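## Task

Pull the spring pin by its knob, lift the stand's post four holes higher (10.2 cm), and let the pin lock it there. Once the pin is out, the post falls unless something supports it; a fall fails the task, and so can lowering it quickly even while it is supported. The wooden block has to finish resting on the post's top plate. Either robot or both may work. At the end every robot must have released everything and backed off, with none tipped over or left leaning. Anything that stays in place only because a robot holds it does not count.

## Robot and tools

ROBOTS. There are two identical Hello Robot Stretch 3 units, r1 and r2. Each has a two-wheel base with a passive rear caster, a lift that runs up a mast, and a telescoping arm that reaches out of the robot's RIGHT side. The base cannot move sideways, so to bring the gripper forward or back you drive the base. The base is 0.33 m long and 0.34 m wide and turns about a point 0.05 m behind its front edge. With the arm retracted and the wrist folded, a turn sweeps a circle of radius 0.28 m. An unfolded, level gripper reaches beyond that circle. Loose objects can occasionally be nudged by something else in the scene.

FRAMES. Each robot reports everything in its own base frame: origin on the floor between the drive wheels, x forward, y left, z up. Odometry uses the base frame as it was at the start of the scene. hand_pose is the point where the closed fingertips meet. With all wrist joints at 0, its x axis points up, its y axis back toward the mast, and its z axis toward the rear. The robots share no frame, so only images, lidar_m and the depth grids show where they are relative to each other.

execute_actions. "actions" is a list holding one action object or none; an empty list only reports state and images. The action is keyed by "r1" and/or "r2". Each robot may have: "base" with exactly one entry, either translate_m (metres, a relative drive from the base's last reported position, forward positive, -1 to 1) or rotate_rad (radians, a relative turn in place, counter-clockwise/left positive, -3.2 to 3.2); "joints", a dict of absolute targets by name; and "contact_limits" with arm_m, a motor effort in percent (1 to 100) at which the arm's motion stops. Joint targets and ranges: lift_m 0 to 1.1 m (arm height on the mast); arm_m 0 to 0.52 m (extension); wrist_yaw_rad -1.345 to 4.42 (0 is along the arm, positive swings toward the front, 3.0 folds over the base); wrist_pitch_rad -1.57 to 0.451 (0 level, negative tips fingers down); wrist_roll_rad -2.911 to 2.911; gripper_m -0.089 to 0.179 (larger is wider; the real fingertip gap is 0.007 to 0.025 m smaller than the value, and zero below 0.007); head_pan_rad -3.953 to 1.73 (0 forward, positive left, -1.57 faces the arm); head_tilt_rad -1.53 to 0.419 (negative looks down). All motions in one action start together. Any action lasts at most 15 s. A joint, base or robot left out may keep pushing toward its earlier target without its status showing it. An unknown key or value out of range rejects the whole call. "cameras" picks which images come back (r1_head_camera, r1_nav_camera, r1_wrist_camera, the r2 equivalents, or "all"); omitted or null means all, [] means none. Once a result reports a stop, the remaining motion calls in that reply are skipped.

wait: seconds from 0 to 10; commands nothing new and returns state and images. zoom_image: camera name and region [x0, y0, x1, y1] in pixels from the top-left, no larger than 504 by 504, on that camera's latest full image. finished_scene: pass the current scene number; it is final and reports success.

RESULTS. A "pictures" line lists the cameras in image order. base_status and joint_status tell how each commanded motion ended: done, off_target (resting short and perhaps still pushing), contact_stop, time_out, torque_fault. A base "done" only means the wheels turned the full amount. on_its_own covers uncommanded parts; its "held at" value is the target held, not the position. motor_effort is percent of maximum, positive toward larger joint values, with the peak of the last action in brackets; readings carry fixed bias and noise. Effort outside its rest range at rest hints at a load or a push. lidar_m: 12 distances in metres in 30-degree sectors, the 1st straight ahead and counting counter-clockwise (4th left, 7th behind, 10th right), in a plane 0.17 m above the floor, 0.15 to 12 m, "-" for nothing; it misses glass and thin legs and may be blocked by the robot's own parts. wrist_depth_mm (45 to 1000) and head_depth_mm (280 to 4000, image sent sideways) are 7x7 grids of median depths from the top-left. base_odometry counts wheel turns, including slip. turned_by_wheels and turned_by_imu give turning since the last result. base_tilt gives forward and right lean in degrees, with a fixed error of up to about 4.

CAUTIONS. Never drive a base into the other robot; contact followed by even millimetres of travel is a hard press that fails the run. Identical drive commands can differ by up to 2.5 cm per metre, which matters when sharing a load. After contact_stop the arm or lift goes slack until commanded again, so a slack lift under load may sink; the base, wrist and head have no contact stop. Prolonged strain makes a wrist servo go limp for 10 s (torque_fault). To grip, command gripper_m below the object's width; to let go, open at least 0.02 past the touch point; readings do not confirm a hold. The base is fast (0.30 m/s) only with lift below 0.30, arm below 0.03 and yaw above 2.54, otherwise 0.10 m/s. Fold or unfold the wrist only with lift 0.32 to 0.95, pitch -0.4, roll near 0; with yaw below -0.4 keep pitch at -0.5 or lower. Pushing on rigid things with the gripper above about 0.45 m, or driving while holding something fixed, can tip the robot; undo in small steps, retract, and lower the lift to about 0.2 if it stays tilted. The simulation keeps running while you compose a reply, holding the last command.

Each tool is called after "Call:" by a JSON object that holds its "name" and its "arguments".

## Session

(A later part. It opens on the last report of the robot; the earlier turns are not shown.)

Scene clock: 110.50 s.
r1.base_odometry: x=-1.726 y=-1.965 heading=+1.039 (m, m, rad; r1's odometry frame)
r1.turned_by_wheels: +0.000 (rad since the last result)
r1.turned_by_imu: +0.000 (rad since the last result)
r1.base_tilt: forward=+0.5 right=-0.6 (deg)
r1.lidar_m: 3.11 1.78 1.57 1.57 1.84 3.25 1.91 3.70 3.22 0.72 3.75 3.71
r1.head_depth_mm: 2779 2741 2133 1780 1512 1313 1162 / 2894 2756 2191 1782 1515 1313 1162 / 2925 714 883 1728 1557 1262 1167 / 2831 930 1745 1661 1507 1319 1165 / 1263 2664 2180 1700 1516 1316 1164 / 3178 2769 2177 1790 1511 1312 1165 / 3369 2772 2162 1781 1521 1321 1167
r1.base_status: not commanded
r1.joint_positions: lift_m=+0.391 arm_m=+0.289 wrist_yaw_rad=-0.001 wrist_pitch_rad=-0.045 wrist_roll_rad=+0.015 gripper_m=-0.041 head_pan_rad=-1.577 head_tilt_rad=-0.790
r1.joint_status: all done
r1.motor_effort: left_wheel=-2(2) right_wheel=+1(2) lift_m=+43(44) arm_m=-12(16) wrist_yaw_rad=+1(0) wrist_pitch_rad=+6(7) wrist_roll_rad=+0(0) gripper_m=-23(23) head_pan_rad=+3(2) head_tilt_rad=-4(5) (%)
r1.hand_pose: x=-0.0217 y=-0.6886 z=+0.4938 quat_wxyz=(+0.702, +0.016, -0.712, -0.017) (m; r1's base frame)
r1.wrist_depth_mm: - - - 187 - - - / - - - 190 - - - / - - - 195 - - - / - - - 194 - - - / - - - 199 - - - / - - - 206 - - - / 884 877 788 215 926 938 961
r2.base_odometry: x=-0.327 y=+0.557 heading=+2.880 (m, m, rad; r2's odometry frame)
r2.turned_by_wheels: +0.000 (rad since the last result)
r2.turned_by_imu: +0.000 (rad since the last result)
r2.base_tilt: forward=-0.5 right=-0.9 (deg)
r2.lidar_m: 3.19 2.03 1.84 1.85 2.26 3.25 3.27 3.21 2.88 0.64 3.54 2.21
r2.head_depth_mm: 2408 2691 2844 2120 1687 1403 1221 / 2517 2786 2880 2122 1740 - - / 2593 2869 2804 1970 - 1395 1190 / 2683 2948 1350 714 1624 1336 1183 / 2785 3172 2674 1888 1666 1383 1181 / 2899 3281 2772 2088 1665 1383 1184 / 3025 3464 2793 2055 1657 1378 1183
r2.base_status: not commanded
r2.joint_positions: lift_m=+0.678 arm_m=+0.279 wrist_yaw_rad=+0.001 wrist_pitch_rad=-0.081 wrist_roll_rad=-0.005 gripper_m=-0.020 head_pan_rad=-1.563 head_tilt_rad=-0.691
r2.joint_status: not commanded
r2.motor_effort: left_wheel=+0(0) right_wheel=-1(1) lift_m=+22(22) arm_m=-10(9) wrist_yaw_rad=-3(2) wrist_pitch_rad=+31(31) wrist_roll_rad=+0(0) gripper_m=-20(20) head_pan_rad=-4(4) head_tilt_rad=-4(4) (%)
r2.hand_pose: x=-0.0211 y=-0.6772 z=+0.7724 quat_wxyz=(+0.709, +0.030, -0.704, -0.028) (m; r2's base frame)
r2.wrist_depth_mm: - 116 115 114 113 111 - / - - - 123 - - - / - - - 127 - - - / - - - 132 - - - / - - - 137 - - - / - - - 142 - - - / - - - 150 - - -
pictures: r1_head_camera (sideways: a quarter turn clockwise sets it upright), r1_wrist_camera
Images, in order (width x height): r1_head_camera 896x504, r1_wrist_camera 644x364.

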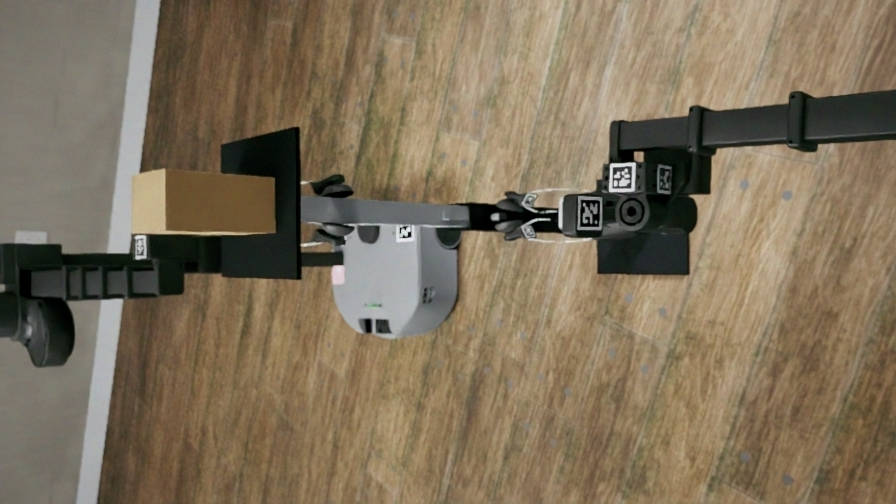

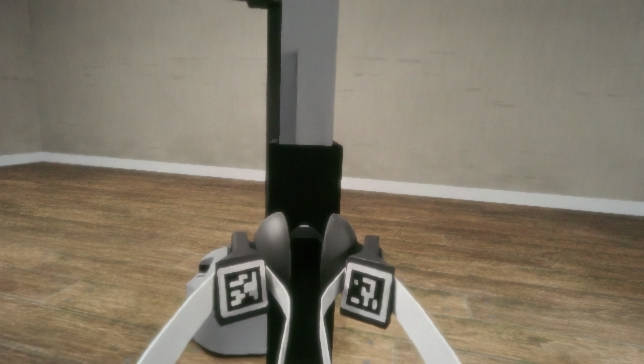

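Call:
{"name": "execute_actions", "arguments": {"actions": [{"r1":{"joints":{"gripper_m":0.06}},"r2":{"joints":{"lift_m":0.6772}}}], "cameras": ["r1_wrist_camera"]}}

Call:
{"name": "execute_actions", "arguments": {"actions": [{"r1":{"joints":{"arm_m":0.309,"lift_m":0.388}}}], "cameras": []}}

Call:
{"name": "execute_actions", "arguments": {"actions": [{"r1":{"joints":{"gripper_m":-0.05}}}], "cameras": []}}

Call:
{"name": "execute_actions", "arguments": {"actions": [{"r1":{"joints":{"arm_m":0.3}}}], "cameras": ["r1_wrist_camera"]}}

Scene clock: 122.80 s.
r1.base_odometry: x=-1.726 y=-1.965 heading=+1.039 (m, m, rad; r1's odometry frame)
r1.turned_by_wheels: +0.000 (rad since the last result)
r1.turned_by_imu: +0.001 (rad since the last result)
r1.base_tilt: forward=+0.4 right=-0.5 (deg)
r1.lidar_m: 3.08 1.78 1.57 1.58 1.84 3.27 1.91 3.71 3.22 0.72 3.77 3.71
r1.head_depth_mm: 2791 2759 2157 1789 1513 1320 1162 / 2903 2806 2151 1775 1511 1313 1160 / 2940 713 884 1741 1563 1264 1160 / 2836 931 1739 1658 1512 1316 1169 / 1261 2654 2173 1704 1523 1316 1156 / 3182 2794 2153 1776 1517 1321 1166 / 3278 2801 2180 1776 1515 1323 1161
r1.base_status: not commanded
r1.joint_positions: lift_m=+0.391 arm_m=+0.288 wrist_yaw_rad=-0.001 wrist_pitch_rad=-0.048 wrist_roll_rad=+0.015 gripper_m=+0.060 head_pan_rad=-1.577 head_tilt_rad=-0.790
r1.joint_status: all done
r1.motor_effort: left_wheel=-2(2) right_wheel=+2(1) lift_m=+43(44) arm_m=-8(12) wrist_yaw_rad=+1(3) wrist_pitch_rad=+8(8) wrist_roll_rad=-1(0) gripper_m=+1(80) head_pan_rad=+3(2) head_tilt_rad=-5(5) (%)
r1.hand_pose: x=-0.0217 y=-0.6882 z=+0.4930 quat_wxyz=(+0.702, +0.017, -0.712, -0.018) (m; r1's base frame)
r1.wrist_depth_mm: - - - 188 - - - / - - - 192 - - - / - - - 197 - - - / - - - 195 - - - / - - - 199 - - - / - - 766 208 - - - / 874 873 788 215 891 966 988
r2.base_odometry: x=-0.327 y=+0.557 heading=+2.880 (m, m, rad; r2's odometry frame)
r2.turned_by_wheels: +0.000 (rad since the last result)
r2.turned_by_imu: +0.001 (rad since the last result)
r2.base_tilt: forward=-0.4 right=-0.8 (deg)
r2.lidar_m: 3.19 2.03 1.84 1.85 2.26 3.26 3.26 3.22 2.87 0.64 3.56 2.21
r2.head_depth_mm: 2413 2699 2849 2124 1691 1401 1223 / 2504 2777 2866 2113 1728 - - / 2611 2923 2838 1979 - 1389 1188 / 2653 2975 1346 714 1612 1337 1189 / 2779 3152 2643 1881 1666 1377 1184 / 2919 3287 2769 2084 1656 1383 1184 / 3025 3471 2765 2083 1661 1372 1174
r2.base_status: not commanded
r2.joint_positions: lift_m=+0.677 arm_m=+0.279 wrist_yaw_rad=+0.001 wrist_pitch_rad=-0.078 wrist_roll_rad=-0.005 gripper_m=-0.020 head_pan_rad=-1.563 head_tilt_rad=-0.691
r2.joint_status: all done
r2.motor_effort: left_wheel=+1(0) right_wheel=-1(1) lift_m=+22(20) arm_m=-9(9) wrist_yaw_rad=-2(2) wrist_pitch_rad=+30(31) wrist_roll_rad=+0(0) gripper_m=-20(21) head_pan_rad=-3(2) head_tilt_rad=-3(3) (%)
r2.hand_pose: x=-0.0211 y=-0.6773 z=+0.7719 quat_wxyz=(+0.709, +0.028, -0.704, -0.027) (m; r2's base frame)
r2.wrist_depth_mm: - 117 116 115 113 111 - / - - - 123 - - - / - - - 128 - - - / - - - 132 - - - / - - - 137 - - - / - - - 142 - - - / - - - 148 - - -
pictures: r1_wrist_camera
Images, in order (width x height): r1_wrist_camera 644x364.

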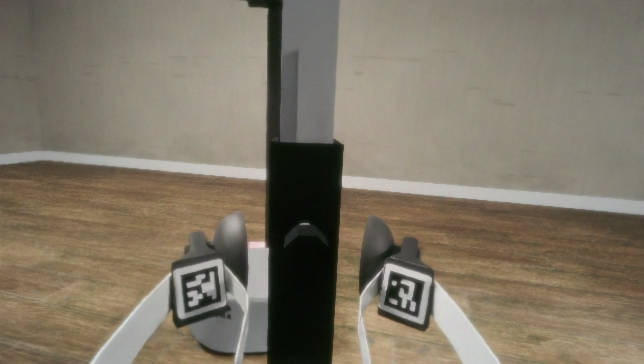

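Scene clock: 123.87 s.
r1.base_odometry: x=-1.726 y=-1.965 heading=+1.039 (m, m, rad; r1's odometry frame)
r1.turned_by_wheels: +0.000 (rad since the last result)
r1.turned_by_imu: +0.000 (rad since the last result)
r1.base_tilt: forward=+0.5 right=-0.6 (deg)
r1.lidar_m: 3.10 1.79 1.57 1.57 1.84 3.26 1.90 3.70 3.22 0.72 3.78 3.69
r1.head_depth_mm: 2759 2770 2177 1778 1516 1316 1154 / 2822 2737 2174 1788 1503 1319 1159 / 2900 714 882 1744 1537 1281 1167 / 2867 929 1734 1664 1507 1321 1160 / 1267 2642 2172 1717 1527 1315 1169 / 3209 2810 2164 1778 1514 1313 1159 / 3286 2803 2168 1786 1523 1313 1165
r1.base_status: not commanded
r1.joint_positions: lift_m=+0.388 arm_m=+0.309 wrist_yaw_rad=-0.001 wrist_pitch_rad=-0.049 wrist_roll_rad=+0.015 gripper_m=+0.060 head_pan_rad=-1.577 head_tilt_rad=-0.790
r1.joint_status: all done
r1.motor_effort: left_wheel=-1(2) right_wheel=+1(1) lift_m=+27(38) arm_m=+7(9) wrist_yaw_rad=+1(2) wrist_pitch_rad=+8(8) wrist_roll_rad=+0(0) gripper_m=+1(0) head_pan_rad=+3(3) head_tilt_rad=-5(5) (%)
r1.hand_pose: x=-0.0217 y=-0.7083 z=+0.4905 quat_wxyz=(+0.702, +0.017, -0.712, -0.018) (m; r1's base frame)
r1.wrist_depth_mm: - - - 167 - - - / - - - 172 - - - / - - - 177 - - - / - - - 175 - - - / - - - 177 - - - / - - 749 186 - - - / 866 884 776 191 877 939 967
r2.base_odometry: x=-0.327 y=+0.557 heading=+2.880 (m, m, rad; r2's odometry frame)
r2.turned_by_wheels: +0.000 (rad since the last result)
r2.turned_by_imu: +0.000 (rad since the last result)
r2.base_tilt: forward=-0.5 right=-0.8 (deg)
r2.lidar_m: 3.17 2.03 1.84 1.85 2.25 3.25 3.27 3.22 2.88 0.64 3.51 2.21
r2.head_depth_mm: 2431 2672 2840 2107 1685 1396 1220 / 2503 2784 2844 2109 1733 - - / 2600 2931 2834 1962 - 1383 1192 / 2654 2955 1349 714 1583 1350 1185 / 2771 3132 2667 1879 1664 1377 1182 / 2878 3308 2774 2093 1656 1372 1178 / 3032 3400 2810 2064 1644 1374 1176
r2.base_status: not commanded
r2.joint_positions: lift_m=+0.677 arm_m=+0.279 wrist_yaw_rad=+0.001 wrist_pitch_rad=-0.078 wrist_roll_rad=-0.005 gripper_m=-0.020 head_pan_rad=-1.563 head_tilt_rad=-0.691
r2.joint_status: not commanded
r2.motor_effort: left_wheel=+0(1) right_wheel=+0(1) lift_m=+21(22) arm_m=-10(10) wrist_yaw_rad=-3(2) wrist_pitch_rad=+30(30) wrist_roll_rad=+0(0) gripper_m=-20(20) head_pan_rad=-2(3) head_tilt_rad=-4(4) (%)
r2.hand_pose: x=-0.0211 y=-0.6773 z=+0.7719 quat_wxyz=(+0.709, +0.028, -0.704, -0.027) (m; r2's base frame)
r2.wrist_depth_mm: - 117 116 114 113 111 - / - - - 123 - - - / - - - 127 - - - / - - - 132 - - - / - - - 137 - - - / - - - 142 - - - / - - - 149 - - -
pictures: none
No camera images: the call's "cameras" was empty. Leave "cameras" out to get every camera's image.

Scene clock: 125.47 s.
r1.base_odometry: x=-1.726 y=-1.965 heading=+1.039 (m, m, rad; r1's odometry frame)
r1.turned_by_wheels: +0.000 (rad since the last result)
r1.turned_by_imu: +0.000 (rad since the last result)
r1.base_tilt: forward=+0.5 right=-0.7 (deg)
r1.lidar_m: 3.10 1.79 1.57 1.57 1.84 3.22 1.91 3.73 3.23 0.72 3.77 3.72
r1.head_depth_mm: 2788 2750 2171 1779 1505 1309 1159 / 2894 2746 2178 1801 1512 1323 1164 / 2950 714 879 1746 1547 1278 1163 / 2831 927 1745 1664 1519 1309 1163 / 1265 2688 2193 1716 1524 1312 1166 / 3263 2798 2192 1797 1506 1323 1159 / 3333 2788 2190 1783 1524 1322 1164
r1.base_status: not commanded
r1.joint_positions: lift_m=+0.388 arm_m=+0.309 wrist_yaw_rad=+0.003 wrist_pitch_rad=-0.050 wrist_roll_rad=+0.015 gripper_m=-0.049 head_pan_rad=-1.577 head_tilt_rad=-0.790
r1.joint_status: all done
r1.motor_effort: left_wheel=-2(2) right_wheel=+6(5) lift_m=+27(27) arm_m=+7(7) wrist_yaw_rad=-2(2) wrist_pitch_rad=+9(9) wrist_roll_rad=+0(0) gripper_m=-28(100) head_pan_rad=+3(3) head_tilt_rad=-5(5) (%)
r1.hand_pose: x=-0.0207 y=-0.7082 z=+0.4900 quat_wxyz=(+0.702, +0.019, -0.712, -0.017) (m; r1's base frame)
r1.wrist_depth_mm: - - - 168 - - - / - - - 173 - - - / - - - 177 - - - / - - - 174 - - - / - - - 177 - - - / - - - 184 - - - / 876 882 792 192 902 905 965
r2.base_odometry: x=-0.327 y=+0.557 heading=+2.880 (m, m, rad; r2's odometry frame)
r2.turned_by_wheels: +0.000 (rad since the last result)
r2.turned_by_imu: +0.000 (rad since the last result)
r2.base_tilt: forward=-0.6 right=-0.7 (deg)
r2.lidar_m: 3.19 2.03 1.84 1.85 2.26 3.25 3.28 3.20 2.87 0.64 3.54 2.21
r2.head_depth_mm: 2435 2668 2833 2131 1695 1403 1220 / 2497 2806 2845 2122 1743 - - / 2589 2886 2857 1973 - 1394 1186 / 2639 2969 1355 713 1621 1350 1187 / 2814 3134 2678 1876 1669 1379 1178 / 2901 3218 2792 2064 1658 1382 1177 / 3000 3402 2803 2086 1646 1384 1177
r2.base_status: not commanded
r2.joint_positions: lift_m=+0.677 arm_m=+0.279 wrist_yaw_rad=+0.001 wrist_pitch_rad=-0.078 wrist_roll_rad=-0.005 gripper_m=-0.020 head_pan_rad=-1.563 head_tilt_rad=-0.691
r2.joint_status: not commanded
r2.motor_effort: left_wheel=+0(0) right_wheel=-1(1) lift_m=+22(22) arm_m=-9(9) wrist_yaw_rad=-4(3) wrist_pitch_rad=+30(30) wrist_roll_rad=+0(0) gripper_m=-20(21) head_pan_rad=-3(2) head_tilt_rad=-4(4) (%)
r2.hand_pose: x=-0.0211 y=-0.6773 z=+0.7719 quat_wxyz=(+0.709, +0.028, -0.704, -0.027) (m; r2's base frame)
r2.wrist_depth_mm: - 116 116 114 113 111 - / - - - 123 - - - / - - - 127 - - - / - - - 132 - - - / - - - 136 - - - / - - - 142 - - - / - - - 149 - - -
pictures: none
No camera images: the call's "cameras" was empty. Leave "cameras" out to get every camera's image.

Scene clock: 126.40 s.
r1.base_odometry: x=-1.726 y=-1.965 heading=+1.039 (m, m, rad; r1's odometry frame)
r1.turned_by_wheels: +0.000 (rad since the last result)
r1.turned_by_imu: +0.000 (rad since the last result)
r1.base_tilt: forward=+0.6 right=-0.6 (deg)
r1.lidar_m: 3.10 1.79 1.57 1.57 1.84 3.27 1.91 3.70 3.23 0.72 3.77 3.69
r1.head_depth_mm: 2748 2782 2176 1778 1498 1318 1154 / 2838 2758 2176 1770 1503 1317 1161 / 2934 713 885 1742 1542 1258 1155 / 2868 932 1732 1659 1528 1309 1159 / 1267 2644 2177 1720 1512 1312 1160 / 3189 2794 2189 1768 1522 1322 1156 / 3262 2781 2190 1783 1521 1325 1163
r1.base_status: not commanded
r1.joint_positions: lift_m=+0.388 arm_m=+0.301 wrist_yaw_rad=+0.002 wrist_pitch_rad=-0.048 wrist_roll_rad=+0.015 gripper_m=-0.045 head_pan_rad=-1.577 head_tilt_rad=-0.790
r1.joint_status: all done
r1.on_its_own: gripper_m is held at -0.044, not at your -0.050, by its stall guard, which is still easing; arm_m is at rest, and its effort (-23) is outside its rest range (-14 to +14)
r1.motor_effort: left_wheel=-1(3) right_wheel=+0(7) lift_m=+29(29) arm_m=-23(21) wrist_yaw_rad=-1(4) wrist_pitch_rad=+7(9) wrist_roll_rad=+0(0) gripper_m=-3(27) head_pan_rad=+3(3) head_tilt_rad=-5(4) (%)
r1.hand_pose: x=-0.0209 y=-0.7012 z=+0.4907 quat_wxyz=(+0.702, +0.018, -0.712, -0.016) (m; r1's base frame)
r1.wrist_depth_mm: - - - 174 - - - / - - - 179 - - - / - - - 183 - - - / - - - 181 - - - / - - - 182 - - - / - - - 147 - - - / 869 873 805 200 930 933 975
r2.base_odometry: x=-0.327 y=+0.557 heading=+2.880 (m, m, rad; r2's odometry frame)
r2.turned_by_wheels: +0.000 (rad since the last result)
r2.turned_by_imu: +0.000 (rad since the last result)
r2.base_tilt: forward=-0.5 right=-0.8 (deg)
r2.lidar_m: 3.20 2.03 1.84 1.85 2.25 3.26 3.27 3.22 2.88 0.64 3.56 2.21
r2.head_depth_mm: 2416 2658 2864 2098 1692 1397 1223 / 2514 2783 2851 2103 1736 - - / 2582 2865 2858 1965 - 1397 1190 / 2648 2953 1351 712 1629 1349 1187 / 2794 3128 2660 1878 1665 1386 1180 / 2905 3299 2785 2080 1668 1375 1181 / 2993 3436 2799 2076 1660 1380 1178
r2.base_status: not commanded
r2.joint_positions: lift_m=+0.677 arm_m=+0.279 wrist_yaw_rad=+0.001 wrist_pitch_rad=-0.078 wrist_roll_rad=-0.005 gripper_m=-0.020 head_pan_rad=-1.563 head_tilt_rad=-0.691
r2.joint_status: not commanded
r2.motor_effort: left_wheel=+0(1) right_wheel=-1(0) lift_m=+21(21) arm_m=-10(9) wrist_yaw_rad=-3(2) wrist_pitch_rad=+30(30) wrist_roll_rad=+0(0) gripper_m=-20(19) head_pan_rad=-4(3) head_tilt_rad=-4(3) (%)
r2.hand_pose: x=-0.0211 y=-0.6773 z=+0.7719 quat_wxyz=(+0.709, +0.028, -0.704, -0.027) (m; r2's base frame)
r2.wrist_depth_mm: - 117 116 114 113 111 - / - - - 123 - - - / - - - 127 - - - / - - - 132 - - - / - - - 137 - - - / - - - 142 - - - / - - - 149 - - -
pictures: r1_wrist_camera
Images, in order (width x height): r1_wrist_camera 644x364.

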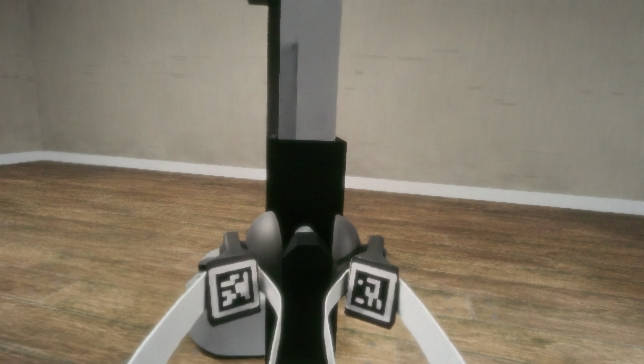

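Call:
{"name": "execute_actions", "arguments": {"actions": [{"r2":{"joints":{"lift_m":0.687}},"r1":{"joints":{"gripper_m":-0.036}}}], "cameras": ["r1_wrist_camera","r2_wrist_camera"]}}

Scene clock: 129.27 s.
r1.base_odometry: x=-1.726 y=-1.965 heading=+1.039 (m, m, rad; r1's odometry frame)
r1.turned_by_wheels: +0.000 (rad since the last result)
r1.turned_by_imu: +0.000 (rad since the last result)
r1.base_tilt: forward=+0.6 right=-0.7 (deg)
r1.lidar_m: 3.10 1.78 1.57 1.58 1.84 3.24 1.90 3.69 3.22 0.72 3.76 3.71
r1.head_depth_mm: 2770 2783 2165 1784 1508 1318 1165 / 2826 2788 2160 1799 1521 1318 1160 / 2886 711 865 1743 1551 1262 1162 / 2855 914 1738 1637 1505 1312 1158 / 1268 2654 2147 1710 1519 1317 1164 / 3221 2778 2170 1781 1527 1317 1159 / 3255 2766 2177 1778 1506 1320 1164
r1.base_status: not commanded
r1.joint_positions: lift_m=+0.388 arm_m=+0.301 wrist_yaw_rad=+0.002 wrist_pitch_rad=-0.048 wrist_roll_rad=+0.015 gripper_m=-0.033 head_pan_rad=-1.577 head_tilt_rad=-0.790
r1.joint_status: all done
r1.on_its_own: arm_m is at rest, and its effort (-21) is outside its rest range (-14 to +14)
r1.motor_effort: left_wheel=-1(1) right_wheel=+0(0) lift_m=+27(29) arm_m=-21(21) wrist_yaw_rad=-1(1) wrist_pitch_rad=+7(7) wrist_roll_rad=+0(0) gripper_m=-1(30) head_pan_rad=+3(3) head_tilt_rad=-5(5) (%)
r1.hand_pose: x=-0.0209 y=-0.7011 z=+0.4907 quat_wxyz=(+0.702, +0.018, -0.712, -0.016) (m; r1's base frame)
r1.wrist_depth_mm: - - - 174 - - - / - - - 179 - - - / - - - 182 - - - / - - - 182 - - - / - - - 183 - - - / - - - 147 - - - / 841 866 798 199 934 920 980
r2.base_odometry: x=-0.327 y=+0.557 heading=+2.880 (m, m, rad; r2's odometry frame)
r2.turned_by_wheels: +0.000 (rad since the last result)
r2.turned_by_imu: +0.000 (rad since the last result)
r2.base_tilt: forward=-0.5 right=-0.8 (deg)
r2.lidar_m: 3.19 2.03 1.84 1.85 2.27 3.25 3.28 3.21 2.87 0.64 3.55 2.21
r2.head_depth_mm: 2421 2645 2866 2126 1701 1403 1222 / 2502 2782 2869 2109 1739 - - / 2586 2949 2684 2044 - 1386 1191 / 2691 2968 694 712 1623 1337 1185 / 2802 3146 2666 1893 1669 1378 1185 / 2875 3257 2787 2072 1659 1376 1176 / 3023 3426 2786 2062 1654 1380 1176
r2.base_status: not commanded
r2.joint_positions: lift_m=+0.686 arm_m=+0.279 wrist_yaw_rad=+0.001 wrist_pitch_rad=-0.088 wrist_roll_rad=-0.005 gripper_m=-0.020 head_pan_rad=-1.563 head_tilt_rad=-0.691
r2.joint_status: all done
r2.on_its_own: wrist_pitch_rad is at rest, and its effort (+34) is outside its rest range (-20 to +32)
r2.motor_effort: left_wheel=+1(0) right_wheel=-1(1) lift_m=+32(33) arm_m=-9(10) wrist_yaw_rad=-2(2) wrist_pitch_rad=+34(35) wrist_roll_rad=+0(0) gripper_m=-19(21) head_pan_rad=-2(4) head_tilt_rad=-4(5) (%)
r2.hand_pose: x=-0.0211 y=-0.6769 z=+0.7785 quat_wxyz=(+0.709, +0.032, -0.704, -0.031) (m; r2's base frame)
r2.wrist_depth_mm: - 115 114 113 111 109 - / - - - 123 - - - / - - - 127 - - - / - - - 132 - - - / - - - 137 - - - / - - - 142 - - - / - - - 150 - - -
pictures: r1_wrist_camera, r2_wrist_camera
Images, in order (width x height): r1_wrist_camera 644x364, r2_wrist_camera 644x364.

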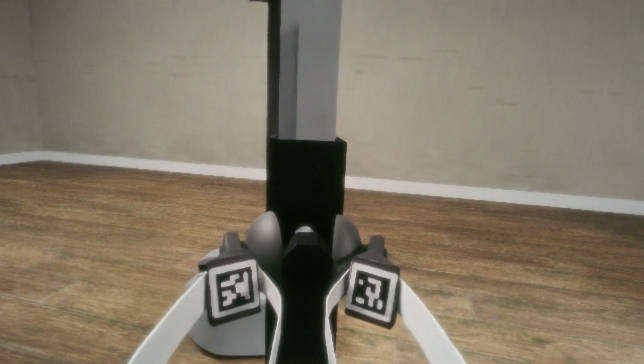

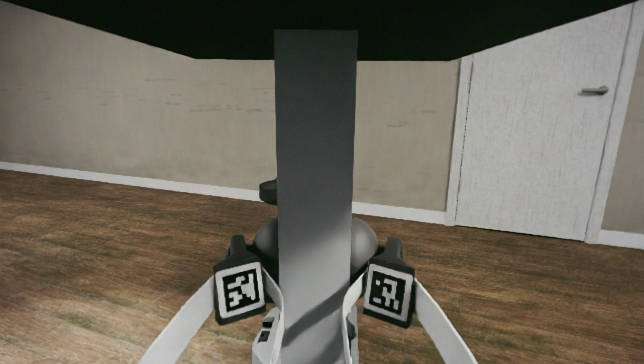

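Call:
{"name": "execute_actions", "arguments": {"actions": [{"r2":{"joints":{"lift_m":0.73}}}], "cameras": []}}

Call:
{"name": "execute_actions", "arguments": {"actions": [{"r2":{"joints":{"lift_m":0.774}}}], "cameras": ["r2_wrist_camera"]}}

Call:
{"name": "execute_actions", "arguments": {"actions": [{"r1":{"joints":{"gripper_m":0.08}}}], "cameras": ["r1_wrist_camera"]}}

Call:
{"name": "execute_actions", "arguments": {"actions": [{"r2":{"joints":{"lift_m":0.782}}}], "cameras": ["r1_wrist_camera"]}}

Call:
{"name": "execute_actions", "arguments": {"actions": [{"r2":{"joints":{"lift_m":0.788}}}], "cameras": ["r1_wrist_camera"]}}

Scene clock: 135.23 s.
r1.base_odometry: x=-1.726 y=-1.965 heading=+1.039 (m, m, rad; r1's odometry frame)
r1.turned_by_wheels: +0.000 (rad since the last result)
r1.turned_by_imu: +0.001 (rad since the last result)
r1.base_tilt: forward=+0.5 right=-0.7 (deg)
r1.lidar_m: 3.10 1.78 1.57 1.58 1.84 3.27 1.91 3.69 3.23 0.72 3.76 3.71
r1.head_depth_mm: 2772 2761 2142 1788 1495 1316 1160 / 2846 2812 2180 1784 1505 1318 1160 / 2816 698 2051 1745 1544 1267 1164 / 1098 779 1791 1665 1519 1321 1162 / 3097 2799 2195 1692 1520 1314 1165 / 3262 2781 2177 1787 1523 1321 1164 / 3312 2784 2192 1788 1513 1311 1160
r1.base_status: not commanded
r1.joint_positions: lift_m=+0.388 arm_m=+0.301 wrist_yaw_rad=+0.002 wrist_pitch_rad=-0.048 wrist_roll_rad=+0.015 gripper_m=-0.029 head_pan_rad=-1.577 head_tilt_rad=-0.790
r1.joint_status: not commanded
r1.on_its_own: gripper_m is held at -0.030, not at your -0.036, by its stall guard, which is not easing now; arm_m is at rest, and its effort (-21) is outside its rest range (-14 to +14)
r1.motor_effort: left_wheel=-1(1) right_wheel=+0(0) lift_m=+28(29) arm_m=-21(21) wrist_yaw_rad=-2(0) wrist_pitch_rad=+8(7) wrist_roll_rad=+0(0) gripper_m=-19(19) head_pan_rad=+3(3) head_tilt_rad=-5(4) (%)
r1.hand_pose: x=-0.0209 y=-0.7011 z=+0.4907 quat_wxyz=(+0.702, +0.018, -0.712, -0.016) (m; r1's base frame)
r1.wrist_depth_mm: - - - 174 - - - / - - - 180 - - - / - - - 182 - - - / - - - 181 - - - / - - - 185 - - - / - - - 147 - - - / 868 880 772 200 918 946 996
r2.base_odometry: x=-0.327 y=+0.557 heading=+2.880 (m, m, rad; r2's odometry frame)
r2.turned_by_wheels: +0.000 (rad since the last result)
r2.turned_by_imu: +0.000 (rad since the last result)
r2.base_tilt: forward=-0.5 right=-0.8 (deg)
r2.lidar_m: 3.20 2.03 1.84 1.85 2.26 3.24 3.28 3.20 2.88 0.64 3.54 2.22
r2.head_depth_mm: 2407 2657 2828 2101 1698 1417 - / 2500 2808 2843 2121 - - 1180 / 2606 2920 2684 2120 - 1394 1186 / 2652 2952 669 763 1578 1341 1189 / 2791 3138 2661 1936 1664 1382 1181 / 2890 3274 2803 2085 1659 1383 1184 / 2978 3461 2758 2070 1660 1382 1179
r2.base_status: not commanded
r2.joint_positions: lift_m=+0.729 arm_m=+0.279 wrist_yaw_rad=+0.001 wrist_pitch_rad=-0.089 wrist_roll_rad=-0.005 gripper_m=-0.020 head_pan_rad=-1.563 head_tilt_rad=-0.691
r2.joint_status: all done
r2.on_its_own: wrist_pitch_rad is at rest, and its effort (+34) is outside its rest range (-20 to +32)
r2.motor_effort: left_wheel=+1(0) right_wheel=-2(2) lift_m=+32(36) arm_m=-9(9) wrist_yaw_rad=-3(2) wrist_pitch_rad=+34(34) wrist_roll_rad=+0(0) gripper_m=-20(20) head_pan_rad=-2(3) head_tilt_rad=-5(4) (%)
r2.hand_pose: x=-0.0211 y=-0.6768 z=+0.8213 quat_wxyz=(+0.709, +0.032, -0.704, -0.031) (m; r2's base frame)
r2.wrist_depth_mm: - 115 114 112 111 109 - / - - - 122 - - - / - - - 127 - - - / - - - 132 - - - / - - - 137 - - - / - - - 142 - - - / - - - 150 - - -
pictures: none
No camera images: the call's "cameras" was empty. Leave "cameras" out to get every camera's image.

Scene clock: 136.47 s.
r1.base_odometry: x=-1.726 y=-1.965 heading=+1.039 (m, m, rad; r1's odometry frame)
r1.turned_by_wheels: +0.000 (rad since the last result)
r1.turned_by_imu: +0.000 (rad since the last result)
r1.base_tilt: forward=+0.6 right=-0.5 (deg)
r1.lidar_m: 3.11 1.79 1.57 1.57 1.84 3.26 1.90 3.72 3.22 0.72 3.76 3.69
r1.head_depth_mm: 2798 2734 2155 1785 1516 1316 1156 / 2849 2637 2157 1780 1518 1315 1158 / 634 684 2045 1731 1547 1264 1163 / 898 744 1796 1670 1506 1318 1165 / 3085 2795 2157 1708 1512 1313 1165 / 3196 2775 2163 1792 1511 1315 1160 / 3361 2776 2202 1776 1515 1310 1169
r1.base_status: not commanded
r1.joint_positions: lift_m=+0.388 arm_m=+0.301 wrist_yaw_rad=+0.002 wrist_pitch_rad=-0.048 wrist_roll_rad=+0.015 gripper_m=-0.029 head_pan_rad=-1.577 head_tilt_rad=-0.790
r1.joint_status: not commanded
r1.on_its_own: gripper_m is held at -0.030, not at your -0.036, by its stall guard, which is not easing now; arm_m is at rest, and its effort (-20) is outside its rest range (-14 to +14)
r1.motor_effort: left_wheel=-1(1) right_wheel=+0(0) lift_m=+28(29) arm_m=-20(21) wrist_yaw_rad=-3(0) wrist_pitch_rad=+8(7) wrist_roll_rad=+0(0) gripper_m=-20(20) head_pan_rad=+3(3) head_tilt_rad=-5(4) (%)
r1.hand_pose: x=-0.0209 y=-0.7011 z=+0.4907 quat_wxyz=(+0.702, +0.018, -0.712, -0.016) (m; r1's base frame)
r1.wrist_depth_mm: - - - 176 - - - / - - - 178 - - - / - - - 183 - - - / - - - 181 - - - / - - - 183 - - - / - - - 147 - - - / 880 864 796 200 912 944 967
r2.base_odometry: x=-0.327 y=+0.557 heading=+2.880 (m, m, rad; r2's odometry frame)
r2.turned_by_wheels: +0.000 (rad since the last result)
r2.turned_by_imu: +0.000 (rad since the last result)
r2.base_tilt: forward=-0.5 right=-0.8 (deg)
r2.lidar_m: 3.16 2.03 1.84 1.85 2.25 3.25 3.27 3.22 2.88 0.64 3.56 2.21
r2.head_depth_mm: 2431 2650 2811 2108 1729 - - / 2498 2793 2824 2193 - 1360 1166 / 2590 2843 2461 2274 1582 1389 1189 / 2675 2917 655 1221 1576 1345 1186 / 2831 3141 2544 2004 1671 1378 1184 / 2894 3312 2816 2089 1667 1373 1181 / 3008 3450 2780 2065 1663 1369 1177
r2.base_status: not commanded
r2.joint_positions: lift_m=+0.773 arm_m=+0.279 wrist_yaw_rad=+0.001 wrist_pitch_rad=-0.089 wrist_roll_rad=-0.005 gripper_m=-0.020 head_pan_rad=-1.563 head_tilt_rad=-0.691
r2.joint_status: all done
r2.on_its_own: wrist_pitch_rad is at rest, and its effort (+34) is outside its rest range (-20 to +32)
r2.motor_effort: left_wheel=+0(0) right_wheel=-1(1) lift_m=+32(34) arm_m=-10(9) wrist_yaw_rad=-2(2) wrist_pitch_rad=+34(35) wrist_roll_rad=+0(0) gripper_m=-20(19) head_pan_rad=-2(3) head_tilt_rad=-3(5) (%)
r2.hand_pose: x=-0.0211 y=-0.6768 z=+0.8651 quat_wxyz=(+0.709, +0.032, -0.704, -0.031) (m; r2's base frame)
r2.wrist_depth_mm: - 115 114 112 111 109 - / - - - 122 - - - / - - - 127 - - - / - - - 131 - - - / - - - 136 - - - / - - - 142 - - - / - - - 150 - - -
pictures: r2_wrist_camera
Images, in order (width x height): r2_wrist_camera 644x364.

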